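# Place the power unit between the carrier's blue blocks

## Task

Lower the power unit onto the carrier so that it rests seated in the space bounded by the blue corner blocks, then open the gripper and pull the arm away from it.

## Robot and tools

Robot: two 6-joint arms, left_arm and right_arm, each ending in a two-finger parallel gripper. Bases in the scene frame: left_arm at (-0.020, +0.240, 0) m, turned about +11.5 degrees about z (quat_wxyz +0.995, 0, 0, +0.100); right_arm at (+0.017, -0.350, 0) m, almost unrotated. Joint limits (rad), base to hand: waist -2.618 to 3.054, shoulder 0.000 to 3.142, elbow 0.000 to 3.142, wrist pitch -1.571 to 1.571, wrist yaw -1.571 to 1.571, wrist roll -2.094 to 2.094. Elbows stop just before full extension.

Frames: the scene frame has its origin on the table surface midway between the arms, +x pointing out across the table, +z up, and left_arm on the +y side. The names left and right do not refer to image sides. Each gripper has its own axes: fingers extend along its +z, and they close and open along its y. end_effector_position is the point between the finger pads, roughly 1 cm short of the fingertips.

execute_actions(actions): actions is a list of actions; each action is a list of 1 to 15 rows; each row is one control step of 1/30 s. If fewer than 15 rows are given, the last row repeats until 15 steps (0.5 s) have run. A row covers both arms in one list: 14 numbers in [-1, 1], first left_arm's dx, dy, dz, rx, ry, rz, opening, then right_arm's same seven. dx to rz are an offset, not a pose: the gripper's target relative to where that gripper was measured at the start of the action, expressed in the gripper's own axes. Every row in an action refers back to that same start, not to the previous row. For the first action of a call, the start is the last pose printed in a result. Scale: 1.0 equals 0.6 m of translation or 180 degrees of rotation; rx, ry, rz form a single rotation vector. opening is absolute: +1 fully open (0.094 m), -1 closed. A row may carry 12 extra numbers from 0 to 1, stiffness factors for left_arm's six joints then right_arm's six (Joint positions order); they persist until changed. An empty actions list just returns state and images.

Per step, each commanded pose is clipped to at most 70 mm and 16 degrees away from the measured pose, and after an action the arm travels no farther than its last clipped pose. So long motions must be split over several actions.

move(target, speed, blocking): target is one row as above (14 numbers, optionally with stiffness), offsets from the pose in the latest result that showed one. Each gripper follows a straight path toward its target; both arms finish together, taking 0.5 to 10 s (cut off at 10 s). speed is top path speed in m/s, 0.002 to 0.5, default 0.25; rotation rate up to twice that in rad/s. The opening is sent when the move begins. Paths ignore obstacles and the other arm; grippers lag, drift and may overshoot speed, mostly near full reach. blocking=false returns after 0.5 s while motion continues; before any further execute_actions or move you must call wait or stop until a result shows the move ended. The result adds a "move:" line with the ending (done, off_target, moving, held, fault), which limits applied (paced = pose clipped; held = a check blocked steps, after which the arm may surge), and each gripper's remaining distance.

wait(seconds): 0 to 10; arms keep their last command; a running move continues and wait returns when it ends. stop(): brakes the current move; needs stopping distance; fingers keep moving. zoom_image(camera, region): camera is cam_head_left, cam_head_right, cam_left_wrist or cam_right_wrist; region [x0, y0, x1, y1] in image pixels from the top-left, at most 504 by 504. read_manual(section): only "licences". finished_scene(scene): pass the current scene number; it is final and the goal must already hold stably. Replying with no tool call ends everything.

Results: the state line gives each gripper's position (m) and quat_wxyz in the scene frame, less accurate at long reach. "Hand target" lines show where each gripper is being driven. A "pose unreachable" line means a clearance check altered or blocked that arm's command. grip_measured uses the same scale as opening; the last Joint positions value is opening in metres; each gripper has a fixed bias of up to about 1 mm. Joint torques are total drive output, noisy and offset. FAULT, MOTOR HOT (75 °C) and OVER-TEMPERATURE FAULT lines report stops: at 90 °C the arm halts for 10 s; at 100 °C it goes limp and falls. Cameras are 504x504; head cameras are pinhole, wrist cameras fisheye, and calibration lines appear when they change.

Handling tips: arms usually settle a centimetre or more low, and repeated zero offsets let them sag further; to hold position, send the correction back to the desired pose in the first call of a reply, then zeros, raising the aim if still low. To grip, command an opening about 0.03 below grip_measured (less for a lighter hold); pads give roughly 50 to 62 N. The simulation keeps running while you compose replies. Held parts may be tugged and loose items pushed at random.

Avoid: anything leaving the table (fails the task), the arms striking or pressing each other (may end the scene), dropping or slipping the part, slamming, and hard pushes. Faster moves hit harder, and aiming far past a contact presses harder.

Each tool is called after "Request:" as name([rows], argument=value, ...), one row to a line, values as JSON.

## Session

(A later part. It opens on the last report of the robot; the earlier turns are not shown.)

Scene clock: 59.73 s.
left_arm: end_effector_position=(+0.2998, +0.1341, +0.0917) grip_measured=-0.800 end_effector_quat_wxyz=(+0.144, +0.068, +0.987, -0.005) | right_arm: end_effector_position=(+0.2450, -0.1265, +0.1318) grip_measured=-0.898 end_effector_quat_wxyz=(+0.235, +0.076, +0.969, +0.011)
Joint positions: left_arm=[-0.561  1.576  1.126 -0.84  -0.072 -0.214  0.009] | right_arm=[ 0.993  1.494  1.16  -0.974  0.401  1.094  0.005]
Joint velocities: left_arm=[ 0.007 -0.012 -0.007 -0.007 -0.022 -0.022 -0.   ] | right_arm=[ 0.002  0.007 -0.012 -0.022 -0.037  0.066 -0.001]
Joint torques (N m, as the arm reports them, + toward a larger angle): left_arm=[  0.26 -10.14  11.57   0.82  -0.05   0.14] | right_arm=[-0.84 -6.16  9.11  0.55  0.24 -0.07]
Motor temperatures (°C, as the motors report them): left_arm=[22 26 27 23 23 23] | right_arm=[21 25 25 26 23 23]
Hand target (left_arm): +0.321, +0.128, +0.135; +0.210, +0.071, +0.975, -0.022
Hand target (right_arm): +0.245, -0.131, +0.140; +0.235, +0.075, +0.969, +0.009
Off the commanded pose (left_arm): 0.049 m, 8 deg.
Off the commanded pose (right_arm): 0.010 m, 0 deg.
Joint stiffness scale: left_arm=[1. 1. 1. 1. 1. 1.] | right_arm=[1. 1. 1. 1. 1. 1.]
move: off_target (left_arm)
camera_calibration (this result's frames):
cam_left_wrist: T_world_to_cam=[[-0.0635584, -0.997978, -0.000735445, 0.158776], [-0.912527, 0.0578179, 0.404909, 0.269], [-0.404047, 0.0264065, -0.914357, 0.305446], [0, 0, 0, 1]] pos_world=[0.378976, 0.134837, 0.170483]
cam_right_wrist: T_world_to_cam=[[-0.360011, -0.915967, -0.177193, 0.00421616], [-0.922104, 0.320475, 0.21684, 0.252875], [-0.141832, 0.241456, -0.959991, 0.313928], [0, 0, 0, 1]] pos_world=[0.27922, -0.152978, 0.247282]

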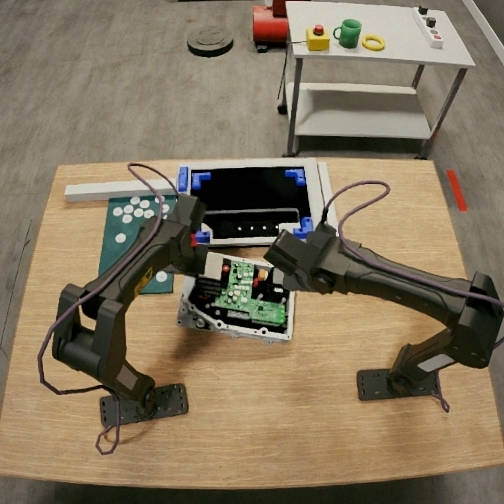

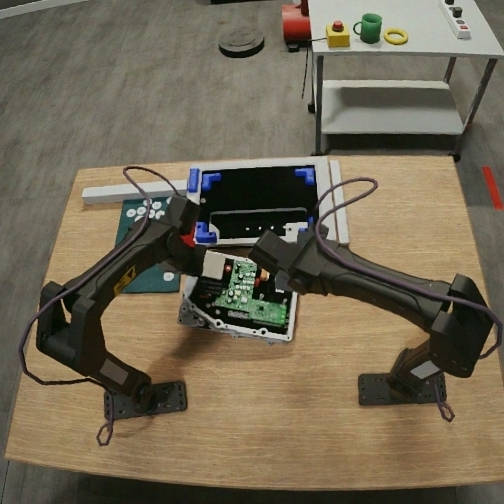

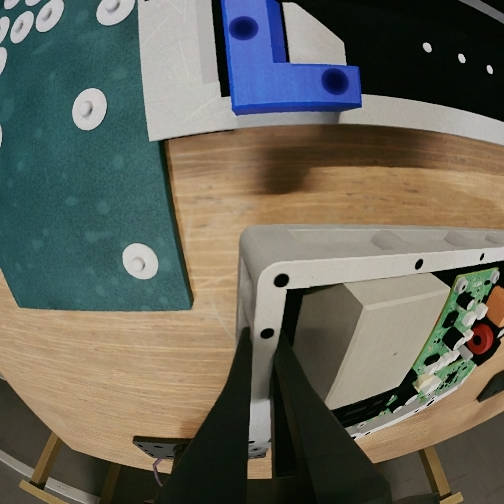

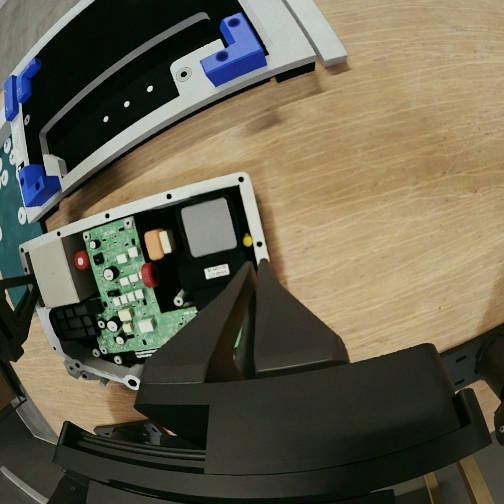

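Request:
execute_actions([
  [[-0.048,-0.005,-0.03,0,-0.043,0,-0.9,0.01,0,0.02,0.01,0,0,-0.45]],
  [[-0.045,-0.005,-0.02,0,-0.043,0,-0.9,0.02,0,0.04,0,0,0,-0.45]],
  [[-0.045,-0.005,-0.02,0,-0.043,0,-0.9,0.02,0,0.04,0,0,0,-0.45]],
  [[-0.04,-0.005,-0.015,0,-0.04,0,-0.9,0.02,0,0.04,0,0,0,-0.45]],
])

Scene clock: 67.33 s.
left_arm: end_effector_position=(+0.2980, +0.1422, +0.0674) grip_measured=-0.800 end_effector_quat_wxyz=(+0.156, +0.059, +0.986, +0.015) | right_arm: end_effector_position=(+0.2474, -0.1209, +0.0578) grip_measured=-0.452 end_effector_quat_wxyz=(+0.231, +0.079, +0.970, +0.007)
Joint positions: left_arm=[-0.566  1.576  1.02  -0.724 -0.121 -0.229  0.009] | right_arm=[ 0.996  1.598  0.961 -0.686  0.4    1.107  0.026]
Joint velocities: left_arm=[-0.017 -0.012  0.002  0.007 -0.066  0.051 -0.   ] | right_arm=[ 0.002 -0.012  0.002 -0.022 -0.007 -0.037  0.002]
Joint torques (N m, as the arm reports them, + toward a larger angle): left_arm=[-1.08 -8.8   7.73  1.29 -0.34  0.05] | right_arm=[ 0.22 -5.38  6.05  0.98  0.25  0.05]
Motor temperatures (°C, as the motors report them): left_arm=[22 28 29 23 23 23] | right_arm=[21 26 26 25 23 23]
Hand target (left_arm): +0.318, +0.134, +0.093; +0.216, +0.062, +0.974, +0.006
Hand target (right_arm): +0.246, -0.121, +0.053; +0.231, +0.079, +0.970, +0.006
Off the commanded pose (left_arm): 0.034 m, 7 deg.
Off the commanded pose (right_arm): 0.005 m, 0 deg.
Joint stiffness scale: left_arm=[1. 1. 1. 1. 1. 1.] | right_arm=[1. 1. 1. 1. 1. 1.]
camera_calibration (this result's frames):
cam_left_wrist: T_world_to_cam=[[-0.0405591, -0.998477, -0.0373974, 0.16242], [-0.923826, 0.0232151, 0.382108, 0.286554], [-0.380658, 0.0500466, -0.923361, 0.272586], [0, 0, 0, 1]] pos_world=[0.375076, 0.141878, 0.148274]
cam_right_wrist: T_world_to_cam=[[-0.369058, -0.913965, -0.168714, -0.000984878], [-0.917526, 0.329356, 0.222868, 0.26893], [-0.148126, 0.237051, -0.960138, 0.242937], [0, 0, 0, 1]] pos_world=[0.282373, -0.147062, 0.173151]

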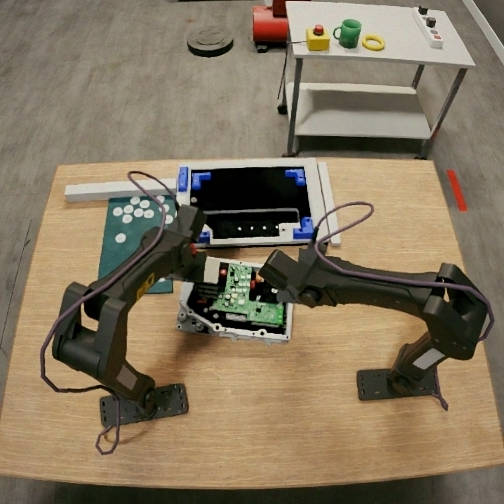

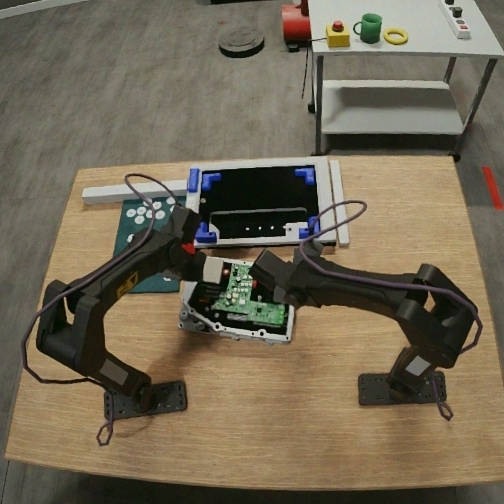

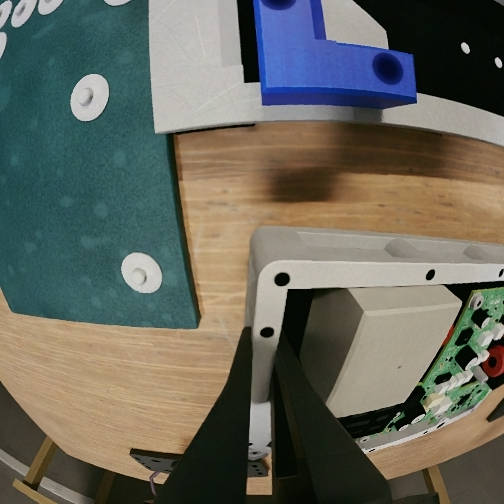

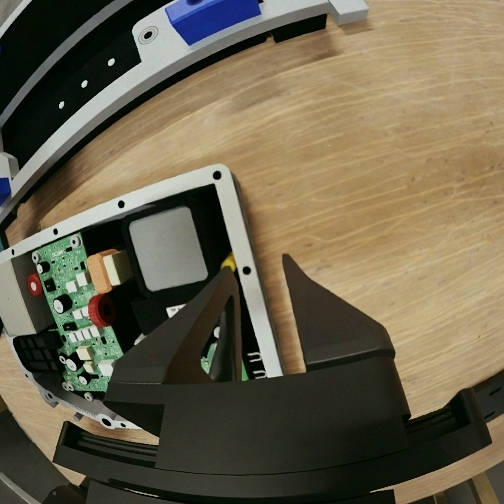

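Request:
execute_actions([
  [[-0.035,-0.005,-0.01,0,-0.04,0,-0.9,0.03,0.015,-0.022,0.01,0,0,-0.45]],
  [[-0.035,-0.005,-0.01,0,-0.04,0,-0.9,0,0,0,0,0,0,-0.45]],
  [[-0.03,-0.005,-0.005,0,-0.04,0,-0.9,0,0,0,0,0,0,-0.45]],
  [[0,0,0,0,0,0,-0.9,0,0,0,0,0,0,-0.45]],
  [[0,0,0,0.02,-0.03,0,-0.5,0,0,0,0,0,0,-0.45]],
])

Scene clock: 74.13 s.
left_arm: end_effector_position=(+0.2854, +0.1454, +0.0316) grip_measured=-0.503 end_effector_quat_wxyz=(+0.200, +0.050, +0.978, -0.017) | right_arm: end_effector_position=(+0.2254, -0.1058, +0.0606) grip_measured=-0.452 end_effector_quat_wxyz=(+0.228, +0.077, +0.971, +0.007)
Joint positions: left_arm=[-0.55   1.505  0.761 -0.43  -0.083 -0.231  0.023] | right_arm=[ 1.089  1.611  0.991 -0.744  0.415  1.202  0.026]
Joint velocities: left_arm=[-0.002 -0.007 -0.007  0.037  0.007  0.066  0.   ] | right_arm=[ 0.007 -0.027 -0.002 -0.081 -0.125  0.037 -0.   ]
Joint torques (N m, as the arm reports them, + toward a larger angle): left_arm=[ 0.78 -6.42  4.87  1.02  0.01  0.02] | right_arm=[-0.06 -6.    7.06  0.77  0.25  0.02]
Motor temperatures (°C, as the motors report them): left_arm=[22 29 29 23 23 23] | right_arm=[21 26 26 26 23 23]
Hand target (left_arm): +0.287, +0.147, +0.035; +0.211, +0.049, +0.976, -0.023
Hand target (right_arm): +0.225, -0.106, +0.061; +0.228, +0.077, +0.971, +0.007
Off the commanded pose (left_arm): 0.004 m, 1 deg.
Off the commanded pose (right_arm): 0.000 m, 0 deg.
Joint stiffness scale: left_arm=[1. 1. 1. 1. 1. 1.] | right_arm=[1. 1. 1. 1. 1. 1.]
camera_calibration (this result's frames):
cam_left_wrist: T_world_to_cam=[[-0.0352046, -0.998915, 0.0304734, 0.160116], [-0.953541, 0.0427031, 0.29822, 0.296771], [-0.299198, -0.0185589, -0.954011, 0.222239], [0, 0, 0, 1]] pos_world=[0.355114, 0.151394, 0.118636]
cam_right_wrist: T_world_to_cam=[[-0.366095, -0.915593, -0.166324, 0.00424212], [-0.917636, 0.325486, 0.228041, 0.242388], [-0.154657, 0.236109, -0.95934, 0.240084], [0, 0, 0, 1]] pos_world=[0.261108, -0.131696, 0.175753]

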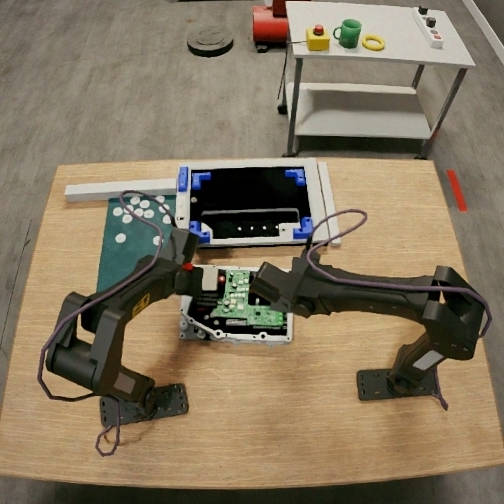

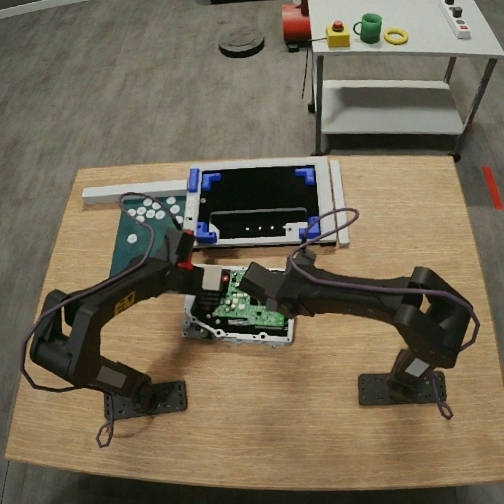

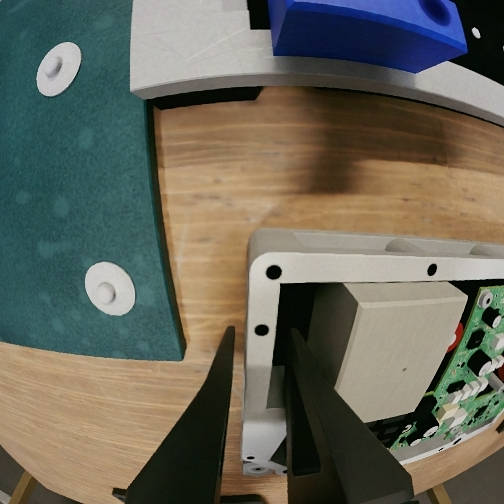

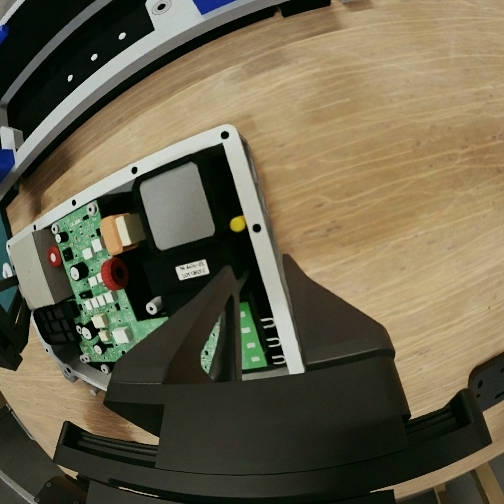

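Request:
move(target=[0,0.003,0.016,0,0,-0.008,-0.5,0.03,-0.007,0.066,0,0,-0.027,-0.45], speed=0.06)

Scene clock: 78.27 s.
left_arm: end_effector_position=(+0.2885, +0.1482, +0.0272) grip_measured=-0.503 end_effector_quat_wxyz=(+0.200, +0.043, +0.979, -0.013) | right_arm: end_effector_position=(+0.2370, -0.1006, +0.0531) grip_measured=-0.452 end_effector_quat_wxyz=(+0.265, +0.053, +0.963, +0.019)
Joint positions: left_arm=[-0.543  1.526  0.761 -0.412 -0.09  -0.237  0.023] | right_arm=[ 1.09   1.616  0.931 -0.607  0.466  1.131  0.026]
Joint velocities: left_arm=[ 0.002 -0.007 -0.002  0.007 -0.037 -0.007 -0.   ] | right_arm=[-0.017  0.007  0.007 -0.007 -0.051 -0.007 -0.001]
Joint torques (N m, as the arm reports them, + toward a larger angle): left_arm=[ 0.2  -4.27  5.01  1.14  0.07 -0.1 ] | right_arm=[-0.51 -2.29  2.7   1.25 -0.32 -0.1 ]
Motor temperatures (°C, as the motors report them): left_arm=[22 28 28 23 23 23] | right_arm=[21 26 26 26 23 23]
Hand target (left_arm): +0.289, +0.147, +0.023; +0.200, +0.038, +0.979, -0.020
Hand target (right_arm): +0.224, -0.110, +0.020; +0.228, +0.037, +0.973, -0.003
Off the commanded pose (left_arm): 0.005 m, 1 deg.
Off the commanded pose (right_arm): 0.038 m, 5 deg.
Joint stiffness scale: left_arm=[1. 1. 1. 1. 1. 1.] | right_arm=[1. 1. 1. 1. 1. 1.]
move: off_target (right_arm)
camera_calibration (this result's frames):
cam_left_wrist: T_world_to_cam=[[-0.0191592, -0.99949, 0.0255556, 0.15879], [-0.953824, 0.0259352, 0.299245, 0.303443], [-0.299755, -0.0186422, -0.953834, 0.219255], [0, 0, 0, 1]] pos_world=[0.358196, 0.154927, 0.114272]
cam_right_wrist: T_world_to_cam=[[-0.304776, -0.931538, -0.198365, -0.00241513], [-0.94789, 0.276374, 0.158503, 0.259052], [-0.0928285, 0.236336, -0.967227, 0.21928], [0, 0, 0, 1]] pos_world=[0.265172, -0.125669, 0.170554]

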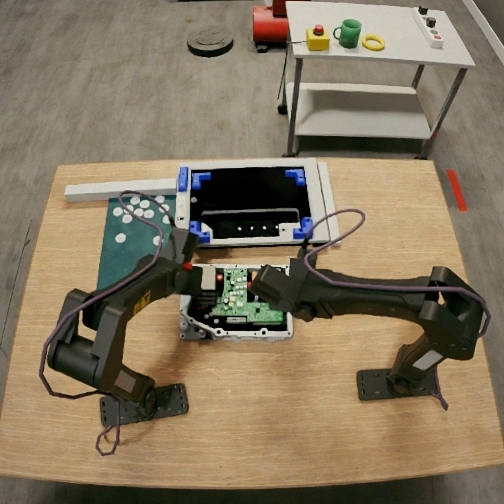

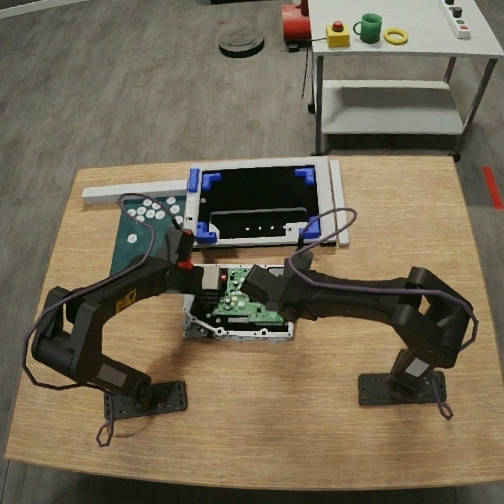

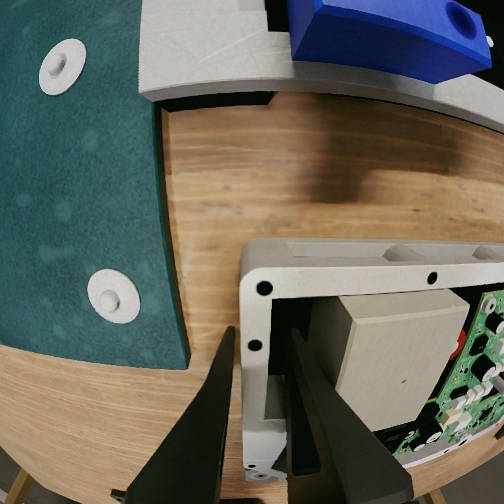

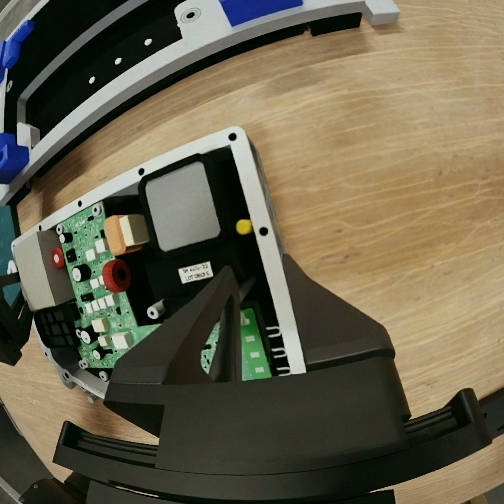

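Request:
move(target=[0,0,0,0,0,0,-0.5,-0.012,-0.022,-0.04,0.01,0.025,-0.025,-0.5], speed=0.07)

Request:
move(target=[0,0,0,0,0,0,-0.5,0.036,-0.004,0.07,0,0,0,-0.5], speed=0.06)

Request:
zoom_image(camera="cam_right_wrist", region=[160,190,340,370])

Scene clock: 85.00 s.
left_arm: end_effector_position=(+0.2886, +0.1486, +0.0273) grip_measured=-0.503 end_effector_quat_wxyz=(+0.200, +0.043, +0.979, -0.013) | right_arm: end_effector_position=(+0.2287, -0.1133, +0.0676) grip_measured=-0.498 end_effector_quat_wxyz=(+0.227, +0.019, +0.974, -0.004)
Joint positions: left_arm=[-0.543  1.526  0.761 -0.412 -0.092 -0.237  0.023] | right_arm=[ 1.062  1.577  0.986 -0.76   0.404  1.055  0.024]
Joint velocities: left_arm=[-0.007  0.002 -0.017  0.022  0.007 -0.081  0.   ] | right_arm=[-0.007 -0.002 -0.002 -0.051  0.007 -0.037  0.   ]
Joint torques (N m, as the arm reports them, + toward a larger angle): left_arm=[ 0.   -5.09  5.83  0.89 -0.03 -0.02] | right_arm=[-0.71 -6.73  8.9   0.47  0.24 -0.09]
Motor temperatures (°C, as the motors report them): left_arm=[22 27 27 23 23 23] | right_arm=[21 26 25 26 23 23]
Hand target (left_arm): +0.289, +0.148, +0.027; +0.200, +0.043, +0.979, -0.014
Hand target (right_arm): +0.230, -0.115, +0.076; +0.227, +0.018, +0.974, -0.004
Off the commanded pose (left_arm): 0.000 m, 0 deg.
Off the commanded pose (right_arm): 0.009 m, 0 deg.
Joint stiffness scale: left_arm=[1. 1. 1. 1. 1. 1.] | right_arm=[1. 1. 1. 1. 1. 1.]
move: done
camera_calibration (this result's frames):
cam_left_wrist: T_world_to_cam=[[-0.0180913, -0.999547, 0.0240357, 0.158856], [-0.954023, 0.0244509, 0.298734, 0.303815], [-0.299187, -0.0175261, -0.954034, 0.218995], [0, 0, 0, 1]] pos_world=[0.358241, 0.155194, 0.11435]
cam_right_wrist: T_world_to_cam=[[-0.266378, -0.95645, -0.119361, -0.0308497], [-0.946487, 0.236149, 0.219993, 0.243326], [-0.182225, 0.171575, -0.968171, 0.248609], [0, 0, 0, 1]] pos_world=[0.26739, -0.129622, 0.183484]

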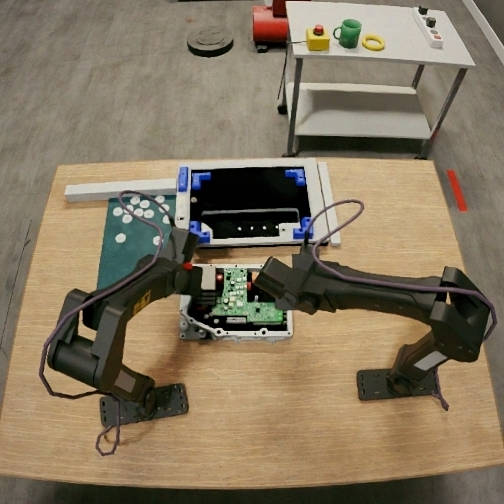

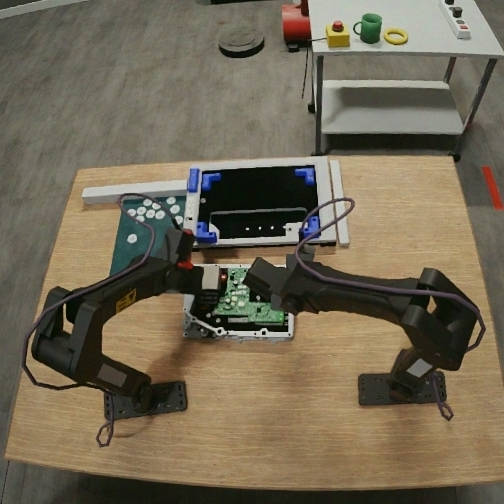

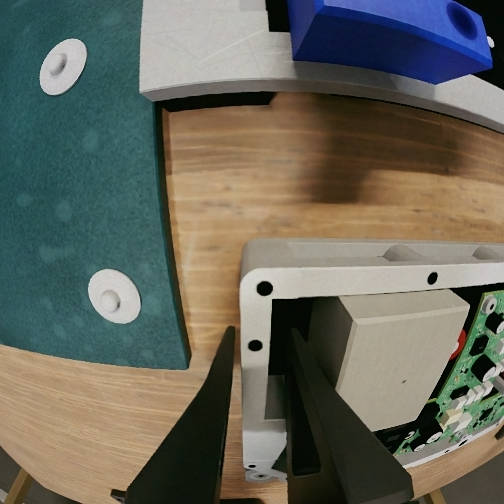

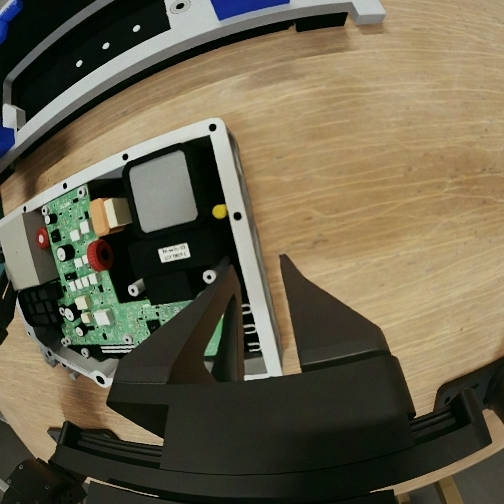

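Scene clock: 86.17 s.
left_arm: end_effector_position=(+0.2886, +0.1486, +0.0273) grip_measured=-0.503 end_effector_quat_wxyz=(+0.200, +0.043, +0.979, -0.013) | right_arm: end_effector_position=(+0.2299, -0.1104, +0.0291) grip_measured=-0.498 end_effector_quat_wxyz=(+0.231, +0.021, +0.973, +0.006)
Joint positions: left_arm=[-0.543  1.526  0.761 -0.412 -0.092 -0.237  0.023] | right_arm=[ 1.062  1.638  0.877 -0.567  0.402  1.055  0.024]
Joint velocities: left_arm=[-0.022  0.002  0.007  0.081 -0.037  0.007  0.001] | right_arm=[-0.012 -0.007  0.007 -0.007 -0.022 -0.007 -0.001]
Joint torques (N m, as the arm reports them, + toward a larger angle): left_arm=[-0.02 -5.07  5.81  0.89 -0.05 -0.02] | right_arm=[-0.01 -5.13  5.21  0.94  0.27  0.03]
Motor temperatures (°C, as the motors report them): left_arm=[22 27 27 23 23 23] | right_arm=[21 26 25 26 23 23]
Hand target (left_arm): +0.289, +0.149, +0.027; +0.200, +0.043, +0.979, -0.013
Hand target (right_arm): +0.227, -0.116, +0.021; +0.227, +0.019, +0.974, -0.004
Off the commanded pose (left_arm): 0.000 m, 0 deg.
Off the commanded pose (right_arm): 0.010 m, 1 deg.
Joint stiffness scale: left_arm=[1. 1. 1. 1. 1. 1.] | right_arm=[1. 1. 1. 1. 1. 1.]
move: done
camera_calibration (this result's frames):
cam_left_wrist: T_world_to_cam=[[-0.0180913, -0.999547, 0.0240357, 0.158856], [-0.954023, 0.0244509, 0.298734, 0.303815], [-0.299187, -0.0175261, -0.954034, 0.218995], [0, 0, 0, 1]] pos_world=[0.358241, 0.155194, 0.11435]
cam_right_wrist: T_world_to_cam=[[-0.264738, -0.953886, -0.141477, -0.0317905], [-0.948631, 0.231255, 0.215917, 0.252368], [-0.173243, 0.191371, -0.966108, 0.211164], [0, 0, 0, 1]] pos_world=[0.26757, -0.129097, 0.145019]

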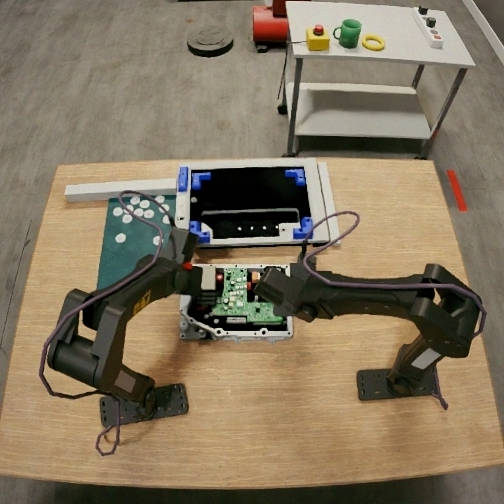

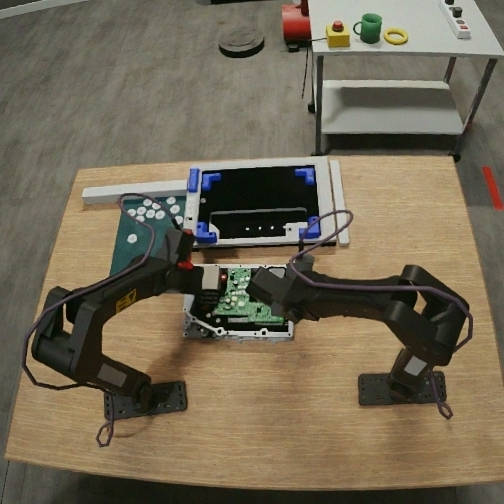

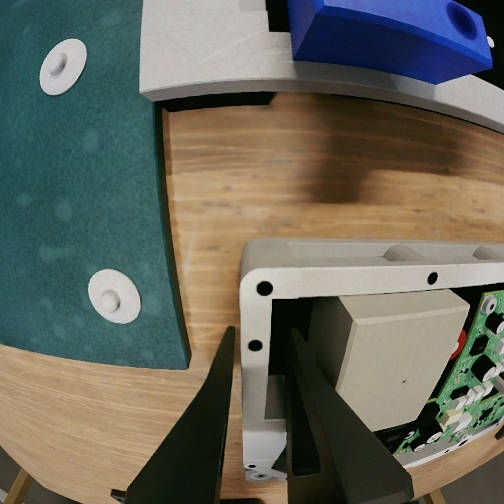

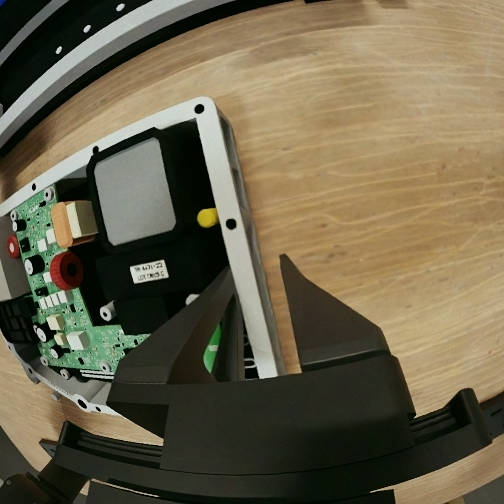

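Region (160, 190, 340, 370) of cam_right_wrist's 504x504 image, scaled by 2.800, with more detail than that image has.

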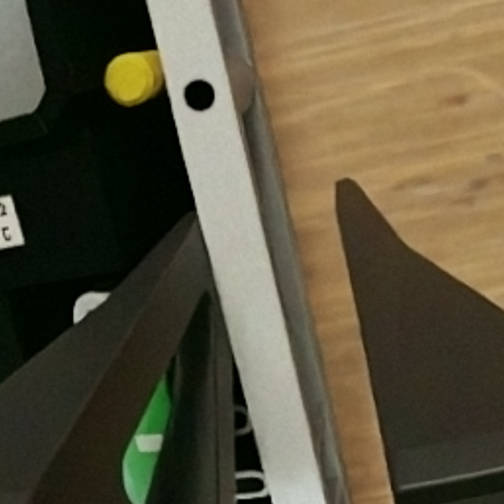

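Request:
execute_actions([
  [[0.02,0.006,-0.008,0,0,-0.015,-0.5,0.008,0,0.016,0,0,0,-0.5]],
  [[0,0,0,0,0,0,-0.7,0,0.006,0,0,0,0,-0.7]],
  [[0,0,0,0,0,0,-0.9,0,0.003,0,0,0,0,-0.9]],
])

Scene clock: 90.70 s.
left_arm: end_effector_position=(+0.2831, +0.1511, +0.0287) grip_measured=-0.806 end_effector_quat_wxyz=(+0.205, +0.014, +0.979, -0.018) | right_arm: end_effector_position=(+0.2309, -0.1044, +0.0276) grip_measured=-0.801 end_effector_quat_wxyz=(+0.231, +0.023, +0.973, +0.017)
Joint positions: left_arm=[-0.543  1.492  0.732 -0.407 -0.095 -0.295  0.009] | right_arm=[ 1.064  1.646  0.877 -0.54   0.392  1.057  0.009]
Joint velocities: left_arm=[ 0.007 -0.007 -0.002 -0.066 -0.051 -0.022 -0.001] | right_arm=[-0.007  0.002 -0.012  0.007 -0.007 -0.037  0.001]
Joint torques (N m, as the arm reports them, + toward a larger angle): left_arm=[-0.03 -4.87  5.85  0.9  -0.06  0.14] | right_arm=[ 0.18 -5.66  7.37  0.81  0.31  0.03]
Motor temperatures (°C, as the motors report them): left_arm=[22 27 27 23 23 23] | right_arm=[21 26 25 26 23 23]
Hand target (left_arm): +0.283, +0.151, +0.029; +0.205, +0.023, +0.978, -0.016
Hand target (right_arm): +0.231, -0.104, +0.028; +0.232, +0.022, +0.972, +0.013
Off the commanded pose (left_arm): 0.000 m, 1 deg.
Off the commanded pose (right_arm): 0.000 m, 0 deg.
Joint stiffness scale: left_arm=[1. 1. 1. 1. 1. 1.] | right_arm=[1. 1. 1. 1. 1. 1.]
camera_calibration (this result's frames):
cam_left_wrist: T_world_to_cam=[[0.035269, -0.998253, 0.0474025, 0.145267], [-0.95647, -0.0199676, 0.291146, 0.305773], [-0.289691, -0.0556075, -0.955504, 0.221831], [0, 0, 0, 1]] pos_world=[0.351602, 0.163454, 0.11605]
cam_right_wrist: T_world_to_cam=[[-0.262158, -0.951289, -0.162239, -0.02583], [-0.949435, 0.224155, 0.219836, 0.251584], [-0.172761, 0.211667, -0.961951, 0.210605], [0, 0, 0, 1]] pos_world=[0.268476, -0.125544, 0.143094]

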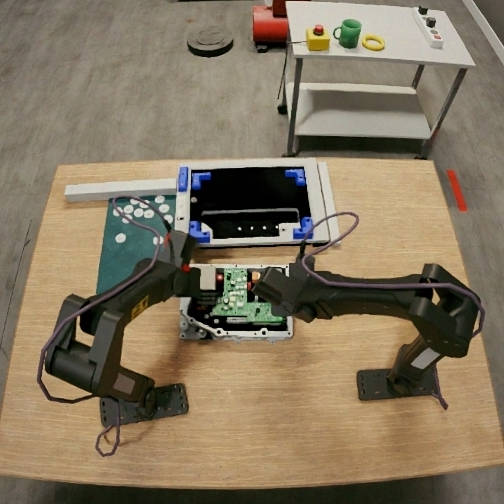

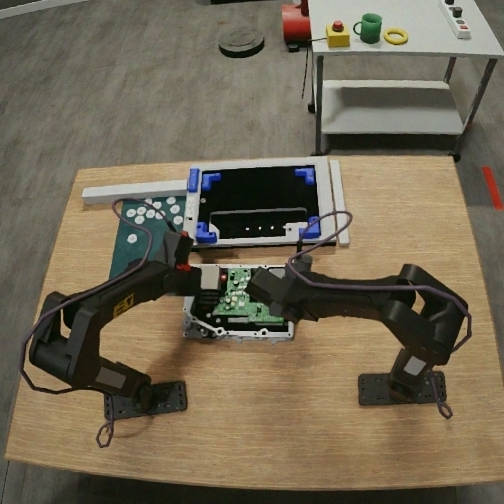

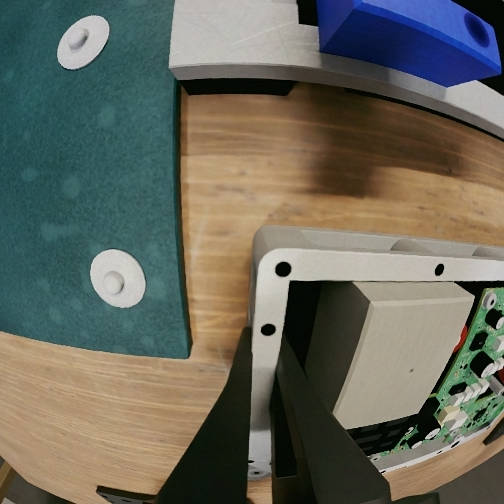

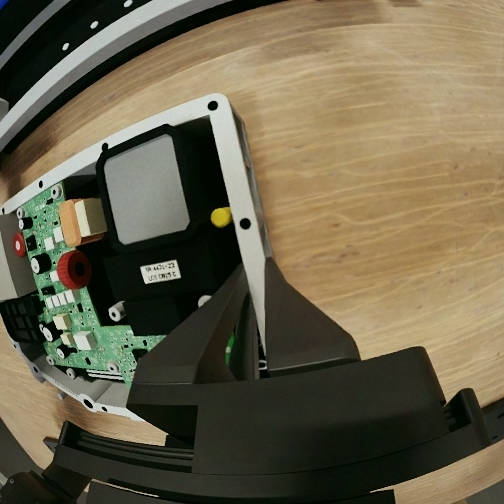

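Request:
move(target=[-0.152,-0.007,-0.225,0,-0.035,0,-0.9,-0.165,0.013,-0.216,0,-0.035,0,-0.9], speed=0.07)

Scene clock: 96.10 s.
left_arm: end_effector_position=(+0.2940, +0.1493, +0.1523) grip_measured=-0.806 end_effector_quat_wxyz=(+0.198, +0.010, +0.980, -0.016) | right_arm: end_effector_position=(+0.2461, -0.1058, +0.1512) grip_measured=-0.801 end_effector_quat_wxyz=(+0.232, +0.017, +0.973, -0.005)
Joint positions: left_arm=[-0.537  1.419  1.186 -0.948 -0.095 -0.297  0.009] | right_arm=[ 1.028  1.568  1.311 -1.073  0.406  1.011  0.009]
Joint velocities: left_arm=[ 0.002 -0.017  0.002 -0.007 -0.007  0.022  0.001] | right_arm=[ 0.002 -0.007 -0.017  0.007  0.007  0.037  0.001]
Joint torques (N m, as the arm reports them, + toward a larger angle): left_arm=[ 0.43 -7.58 11.54  1.06 -0.39  0.19] | right_arm=[-0.61 -8.92 11.68  0.86  0.96 -0.17]
Motor temperatures (°C, as the motors report them): left_arm=[22 27 28 23 23 23] | right_arm=[21 26 27 26 23 23]
Hand target (left_arm): +0.311, +0.151, +0.189; +0.258, +0.012, +0.966, -0.018
Hand target (right_arm): +0.261, -0.106, +0.187; +0.283, +0.026, +0.959, +0.016
Off the commanded pose (left_arm): 0.041 m, 7 deg.
Off the commanded pose (right_arm): 0.040 m, 7 deg.
Joint stiffness scale: left_arm=[1. 1. 1. 1. 1. 1.] | right_arm=[1. 1. 1. 1. 1. 1.]
move: off_target (left_arm, right_arm)
camera_calibration (this result's frames):
cam_left_wrist: T_world_to_cam=[[0.0439102, -0.998086, 0.0435455, 0.135229], [-0.952362, -0.028652, 0.30362, 0.278261], [-0.301791, -0.054803, -0.951798, 0.34592], [0, 0, 0, 1]] pos_world=[0.363463, 0.161901, 0.238871]
cam_right_wrist: T_world_to_cam=[[-0.260462, -0.958064, -0.119469, -0.0106603], [-0.95007, 0.232311, 0.208322, 0.241904], [-0.171832, 0.167764, -0.970736, 0.328924], [0, 0, 0, 1]] pos_world=[0.283569, -0.121592, 0.267631]

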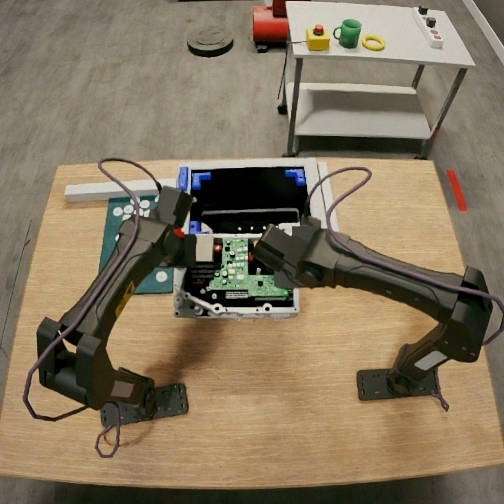

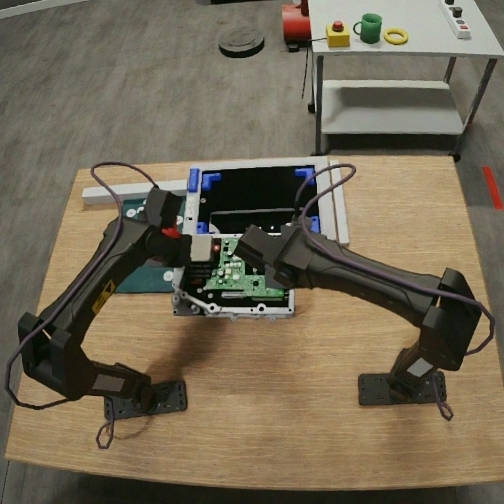

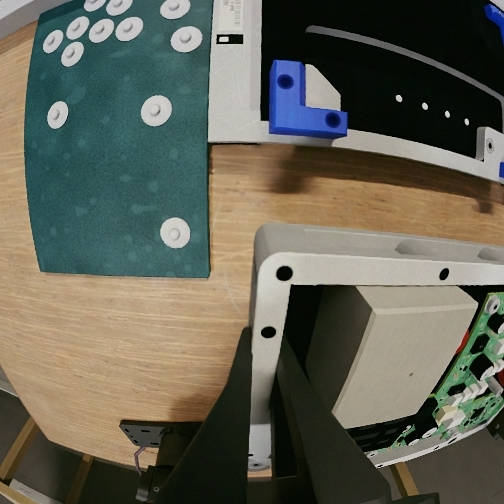

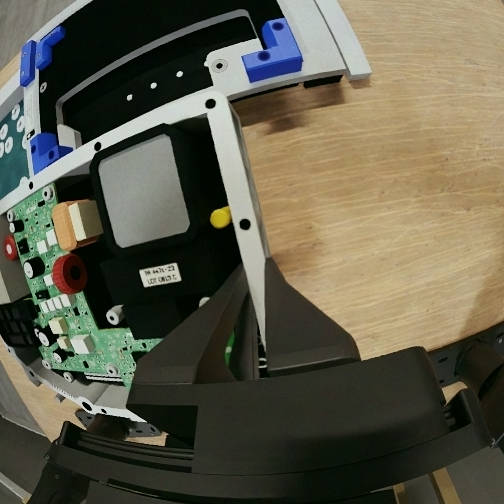

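Request:
move(target=[-0.432,-0.038,0.157,-0.008,-0.05,-0.018,-0.9,-0.442,-0.035,0.195,-0.012,-0.045,-0.018,-0.9], speed=0.1)

Scene clock: 106.50 s.
left_arm: end_effector_position=(+0.5468, +0.1181, +0.1094) grip_measured=-0.806 end_effector_quat_wxyz=(+0.202, -0.019, +0.979, -0.015) | right_arm: end_effector_position=(+0.5111, -0.1419, +0.1087) grip_measured=-0.801 end_effector_quat_wxyz=(+0.221, -0.012, +0.975, -0.014)
Joint positions: left_arm=[-0.436  2.575  2.646 -1.241 -0.072 -0.261  0.009] | right_arm=[ 0.469  2.265  2.076 -0.988  0.215  0.4    0.009]
Joint velocities: left_arm=[-0.022  0.022  0.061 -0.095 -0.007  0.022  0.001] | right_arm=[-0.012 -0.017  0.012 -0.037  0.022 -0.007 -0.001]
Joint torques (N m, as the arm reports them, + toward a larger angle): left_arm=[  0.   -16.14  11.28   1.28  -0.56   0.08] | right_arm=[  0.41 -15.14  12.58   1.63   0.37  -0.17]
Motor temperatures (°C, as the motors report them): left_arm=[22 30 31 23 24 23] | right_arm=[21 29 31 26 23 23]
Hand target (left_arm): +0.563, +0.123, +0.164; +0.277, -0.022, +0.961, -0.010
Hand target (right_arm): +0.530, -0.133, +0.163; +0.293, -0.012, +0.956, +0.009
Off the commanded pose (left_arm): 0.062 m, 9 deg.
Off the commanded pose (right_arm): 0.063 m, 10 deg.
Joint stiffness scale: left_arm=[1. 1. 1. 1. 1. 1.] | right_arm=[1. 1. 1. 1. 1. 1.]
move: off_target (left_arm, right_arm)
camera_calibration (this result's frames):
cam_left_wrist: T_world_to_cam=[[0.102295, -0.993321, 0.0533822, 0.0613384], [-0.950924, -0.0818927, 0.298392, 0.537263], [-0.292027, -0.0812863, -0.952949, 0.377611], [0, 0, 0, 1]] pos_world=[0.614894, 0.135621, 0.196255]
cam_right_wrist: T_world_to_cam=[[-0.213258, -0.973322, -0.0846441, -0.0113865], [-0.955715, 0.189844, 0.224874, 0.505984], [-0.202806, 0.128852, -0.970704, 0.349515], [0, 0, 0, 1]] pos_world=[0.552032, -0.152176, 0.224529]

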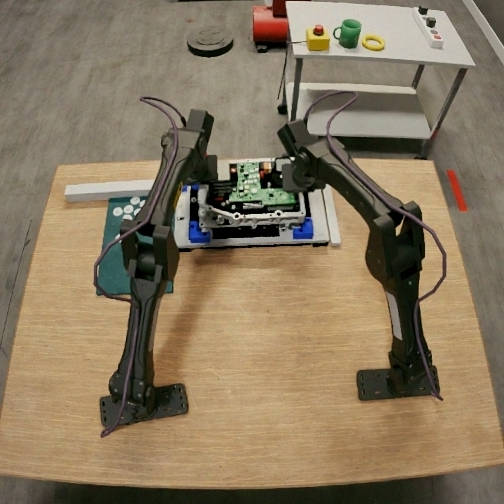

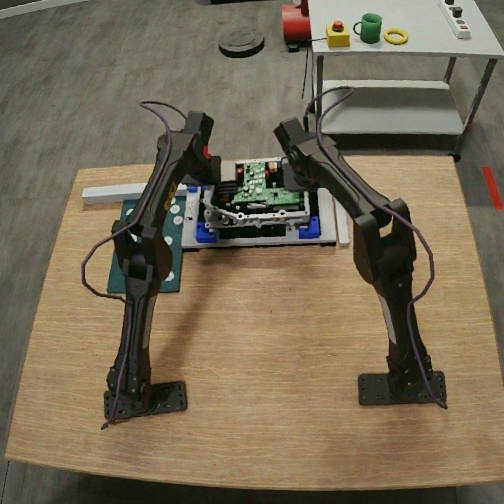

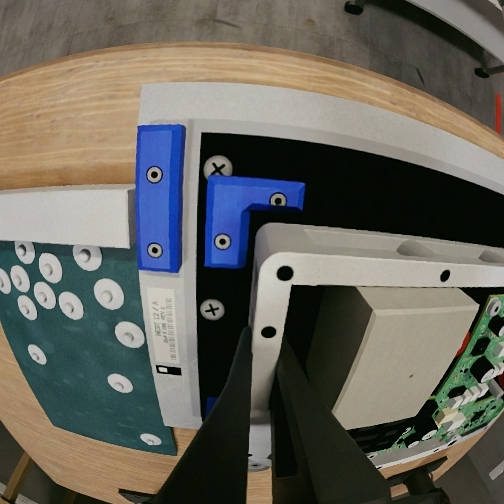

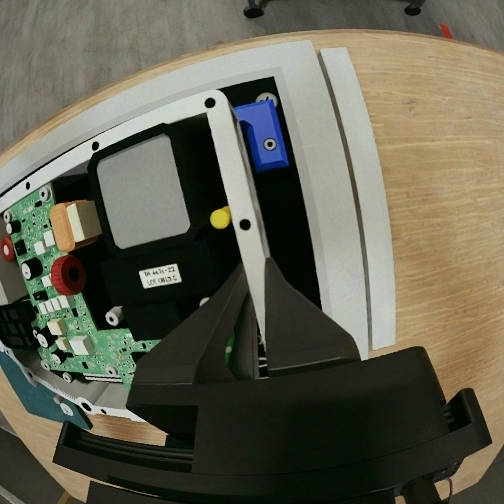

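Request:
execute_actions([
  [[-0.05,0.005,-0.045,-0.003,-0.049,0,-0.9,-0.054,0.012,-0.04,-0.014,-0.047,0,-0.9]],
  [[-0.047,0.005,-0.04,-0.003,-0.045,0,-0.9,-0.05,0.012,-0.035,-0.012,-0.045,0,-0.9]],
])

Scene clock: 110.43 s.
left_arm: end_effector_position=(+0.5447, +0.1177, +0.0760) grip_measured=-0.806 end_effector_quat_wxyz=(+0.201, -0.017, +0.979, -0.016) | right_arm: end_effector_position=(+0.5057, -0.1419, +0.0773) grip_measured=-0.801 end_effector_quat_wxyz=(+0.214, -0.014, +0.977, -0.010)
Joint positions: left_arm=[-0.436  2.492  2.355 -1.034 -0.068 -0.257  0.009] | right_arm=[ 0.469  2.253  1.937 -0.871  0.201  0.4    0.009]
Joint velocities: left_arm=[-0.007 -0.012 -0.017  0.022  0.037 -0.066  0.001] | right_arm=[-0.012  0.002 -0.007  0.022  0.007 -0.051  0.001]
Joint torques (N m, as the arm reports them, + toward a larger angle): left_arm=[  0.02 -17.67   7.75   1.22  -0.64   0.06] | right_arm=[  0.28 -16.23   9.26   1.76   0.35  -0.17]
Motor temperatures (°C, as the motors report them): left_arm=[22 35 32 24 24 23] | right_arm=[21 33 32 27 23 23]
Hand target (left_arm): +0.558, +0.124, +0.127; +0.265, -0.022, +0.964, -0.006
Hand target (right_arm): +0.523, -0.134, +0.126; +0.282, -0.016, +0.959, +0.010
Off the commanded pose (left_arm): 0.053 m, 8 deg.
Off the commanded pose (right_arm): 0.053 m, 9 deg.
Joint stiffness scale: left_arm=[1. 1. 1. 1. 1. 1.] | right_arm=[1. 1. 1. 1. 1. 1.]
camera_calibration (this result's frames):
cam_left_wrist: T_world_to_cam=[[0.0967067, -0.99381, 0.05468, 0.0659346], [-0.950826, -0.0760036, 0.300257, 0.544304], [-0.294242, -0.0810279, -0.95229, 0.346196], [0, 0, 0, 1]] pos_world=[0.613027, 0.134947, 0.162642]
cam_right_wrist: T_world_to_cam=[[-0.209111, -0.973915, -0.0880987, -0.0171591], [-0.953359, 0.182983, 0.24005, 0.504521], [-0.217668, 0.134187, -0.966755, 0.325982], [0, 0, 0, 1]] pos_world=[0.548358, -0.152773, 0.192523]

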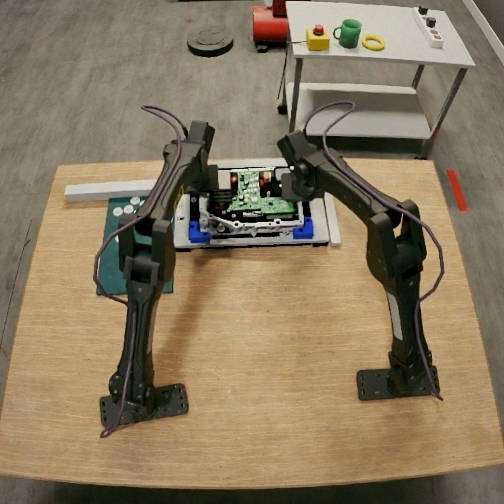

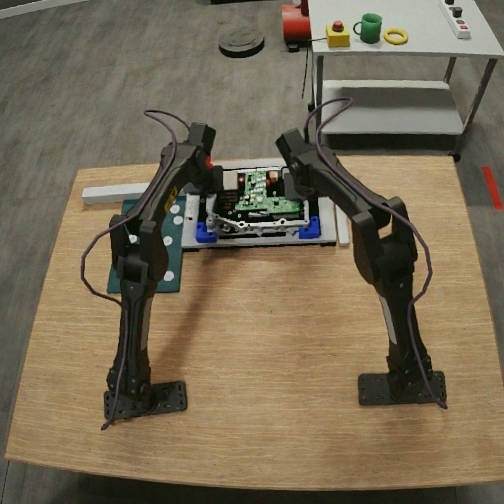

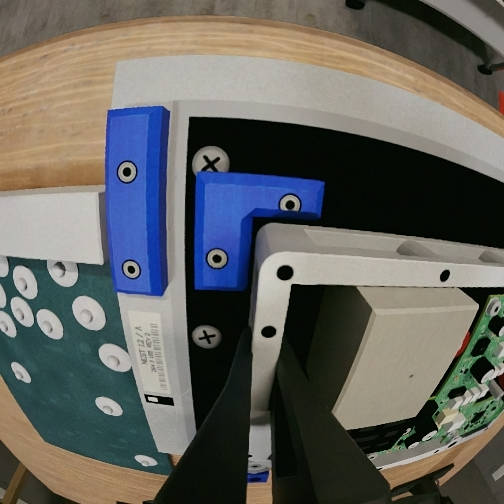

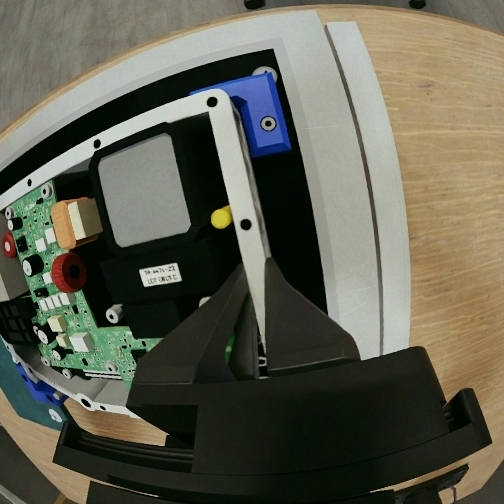

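Bias forward while lowering.

Request:
execute_actions([
  [[-0.062,0.008,-0.055,-0.003,-0.047,0,-0.9,-0.074,0.015,-0.047,-0.014,-0.052,0,-0.9]],
  [[-0.056,0.006,-0.042,-0.003,-0.047,0,-0.9,-0.062,0.013,-0.036,-0.012,-0.05,0,-0.9]],
  [[-0.054,0.006,-0.04,-0.003,-0.047,0,-0.9,-0.058,0.013,-0.035,-0.012,-0.05,0,-0.9]],
])

Request:
zoom_image(camera="cam_head_left", region=[170,150,340,260])

Scene clock: 115.33 s.
left_arm: end_effector_position=(+0.5461, +0.1176, +0.0684) grip_measured=-0.806 end_effector_quat_wxyz=(+0.219, -0.016, +0.975, -0.022) | right_arm: end_effector_position=(+0.5064, -0.1423, +0.0626) grip_measured=-0.801 end_effector_quat_wxyz=(+0.224, -0.012, +0.975, -0.006)
Joint positions: left_arm=[-0.435  2.439  2.213 -0.906 -0.065 -0.254  0.009] | right_arm=[ 0.469  2.242  1.851 -0.774  0.204  0.4    0.009]
Joint velocities: left_arm=[-0.002  0.002 -0.007  0.007 -0.022  0.007  0.001] | right_arm=[-0.002 -0.002 -0.017 -0.022 -0.022  0.022 -0.   ]
Joint torques (N m, as the arm reports them, + toward a larger angle): left_arm=[  0.24 -15.8    6.91   1.55  -0.55   0.1 ] | right_arm=[  0.4  -15.06   8.2    2.05   0.4   -0.22]
Motor temperatures (°C, as the motors report them): left_arm=[22 40 31 24 24 23] | right_arm=[21 36 31 27 23 23]
Hand target (left_arm): +0.563, +0.124, +0.106; +0.278, -0.020, +0.960, -0.013
Hand target (right_arm): +0.526, -0.134, +0.102; +0.290, -0.016, +0.957, +0.011
Off the commanded pose (left_arm): 0.041 m, 7 deg.
Off the commanded pose (right_arm): 0.045 m, 8 deg.
Joint stiffness scale: left_arm=[1. 1. 1. 1. 1. 1.] | right_arm=[1. 1. 1. 1. 1. 1.]
camera_calibration (this result's frames):
cam_left_wrist: T_world_to_cam=[[0.0920439, -0.993396, 0.0685043, 0.0676254], [-0.961562, -0.070799, 0.265305, 0.555524], [-0.258702, -0.0902907, -0.961728, 0.321721], [0, 0, 0, 1]] pos_world=[0.611176, 0.135558, 0.157392]
cam_right_wrist: T_world_to_cam=[[-0.20839, -0.972891, -0.100288, -0.0180957], [-0.957909, 0.182323, 0.221739, 0.512137], [-0.197443, 0.142275, -0.969935, 0.302994], [0, 0, 0, 1]] pos_world=[0.546634, -0.154088, 0.178509]

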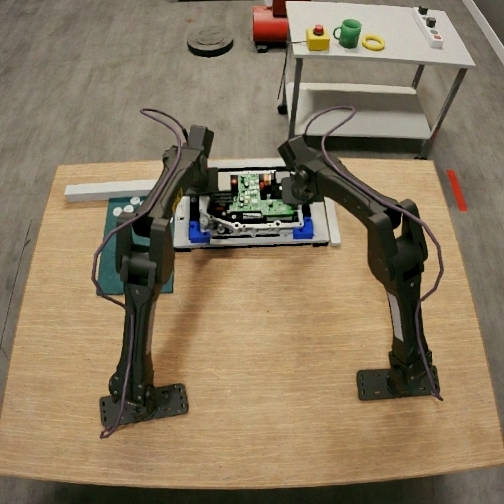

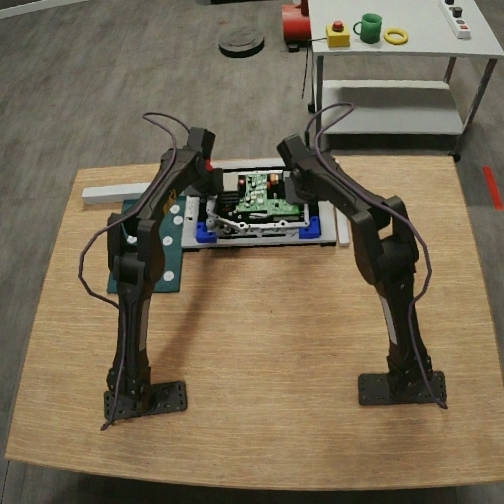

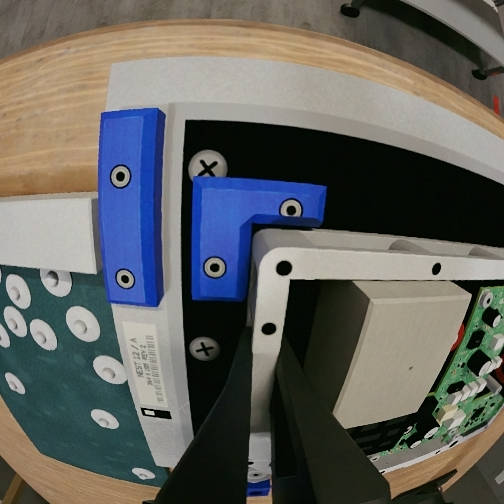

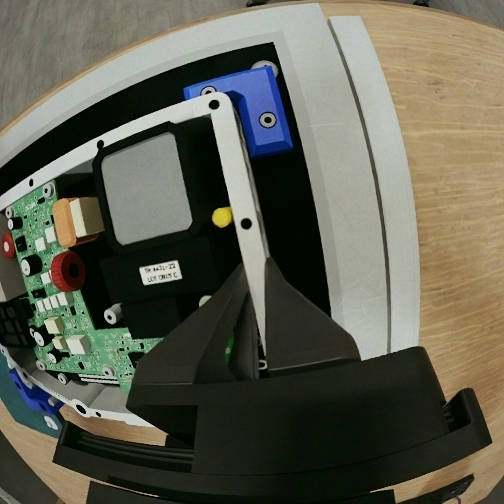

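Region (170, 150, 340, 260) of cam_head_left's 504x504 image, scaled by 2.965, with more detail than that image has; it fills the top 326 rows of this view, and the rest is white.

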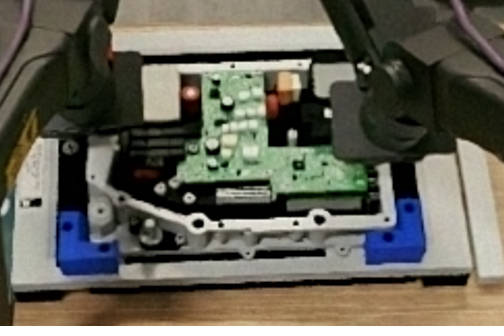

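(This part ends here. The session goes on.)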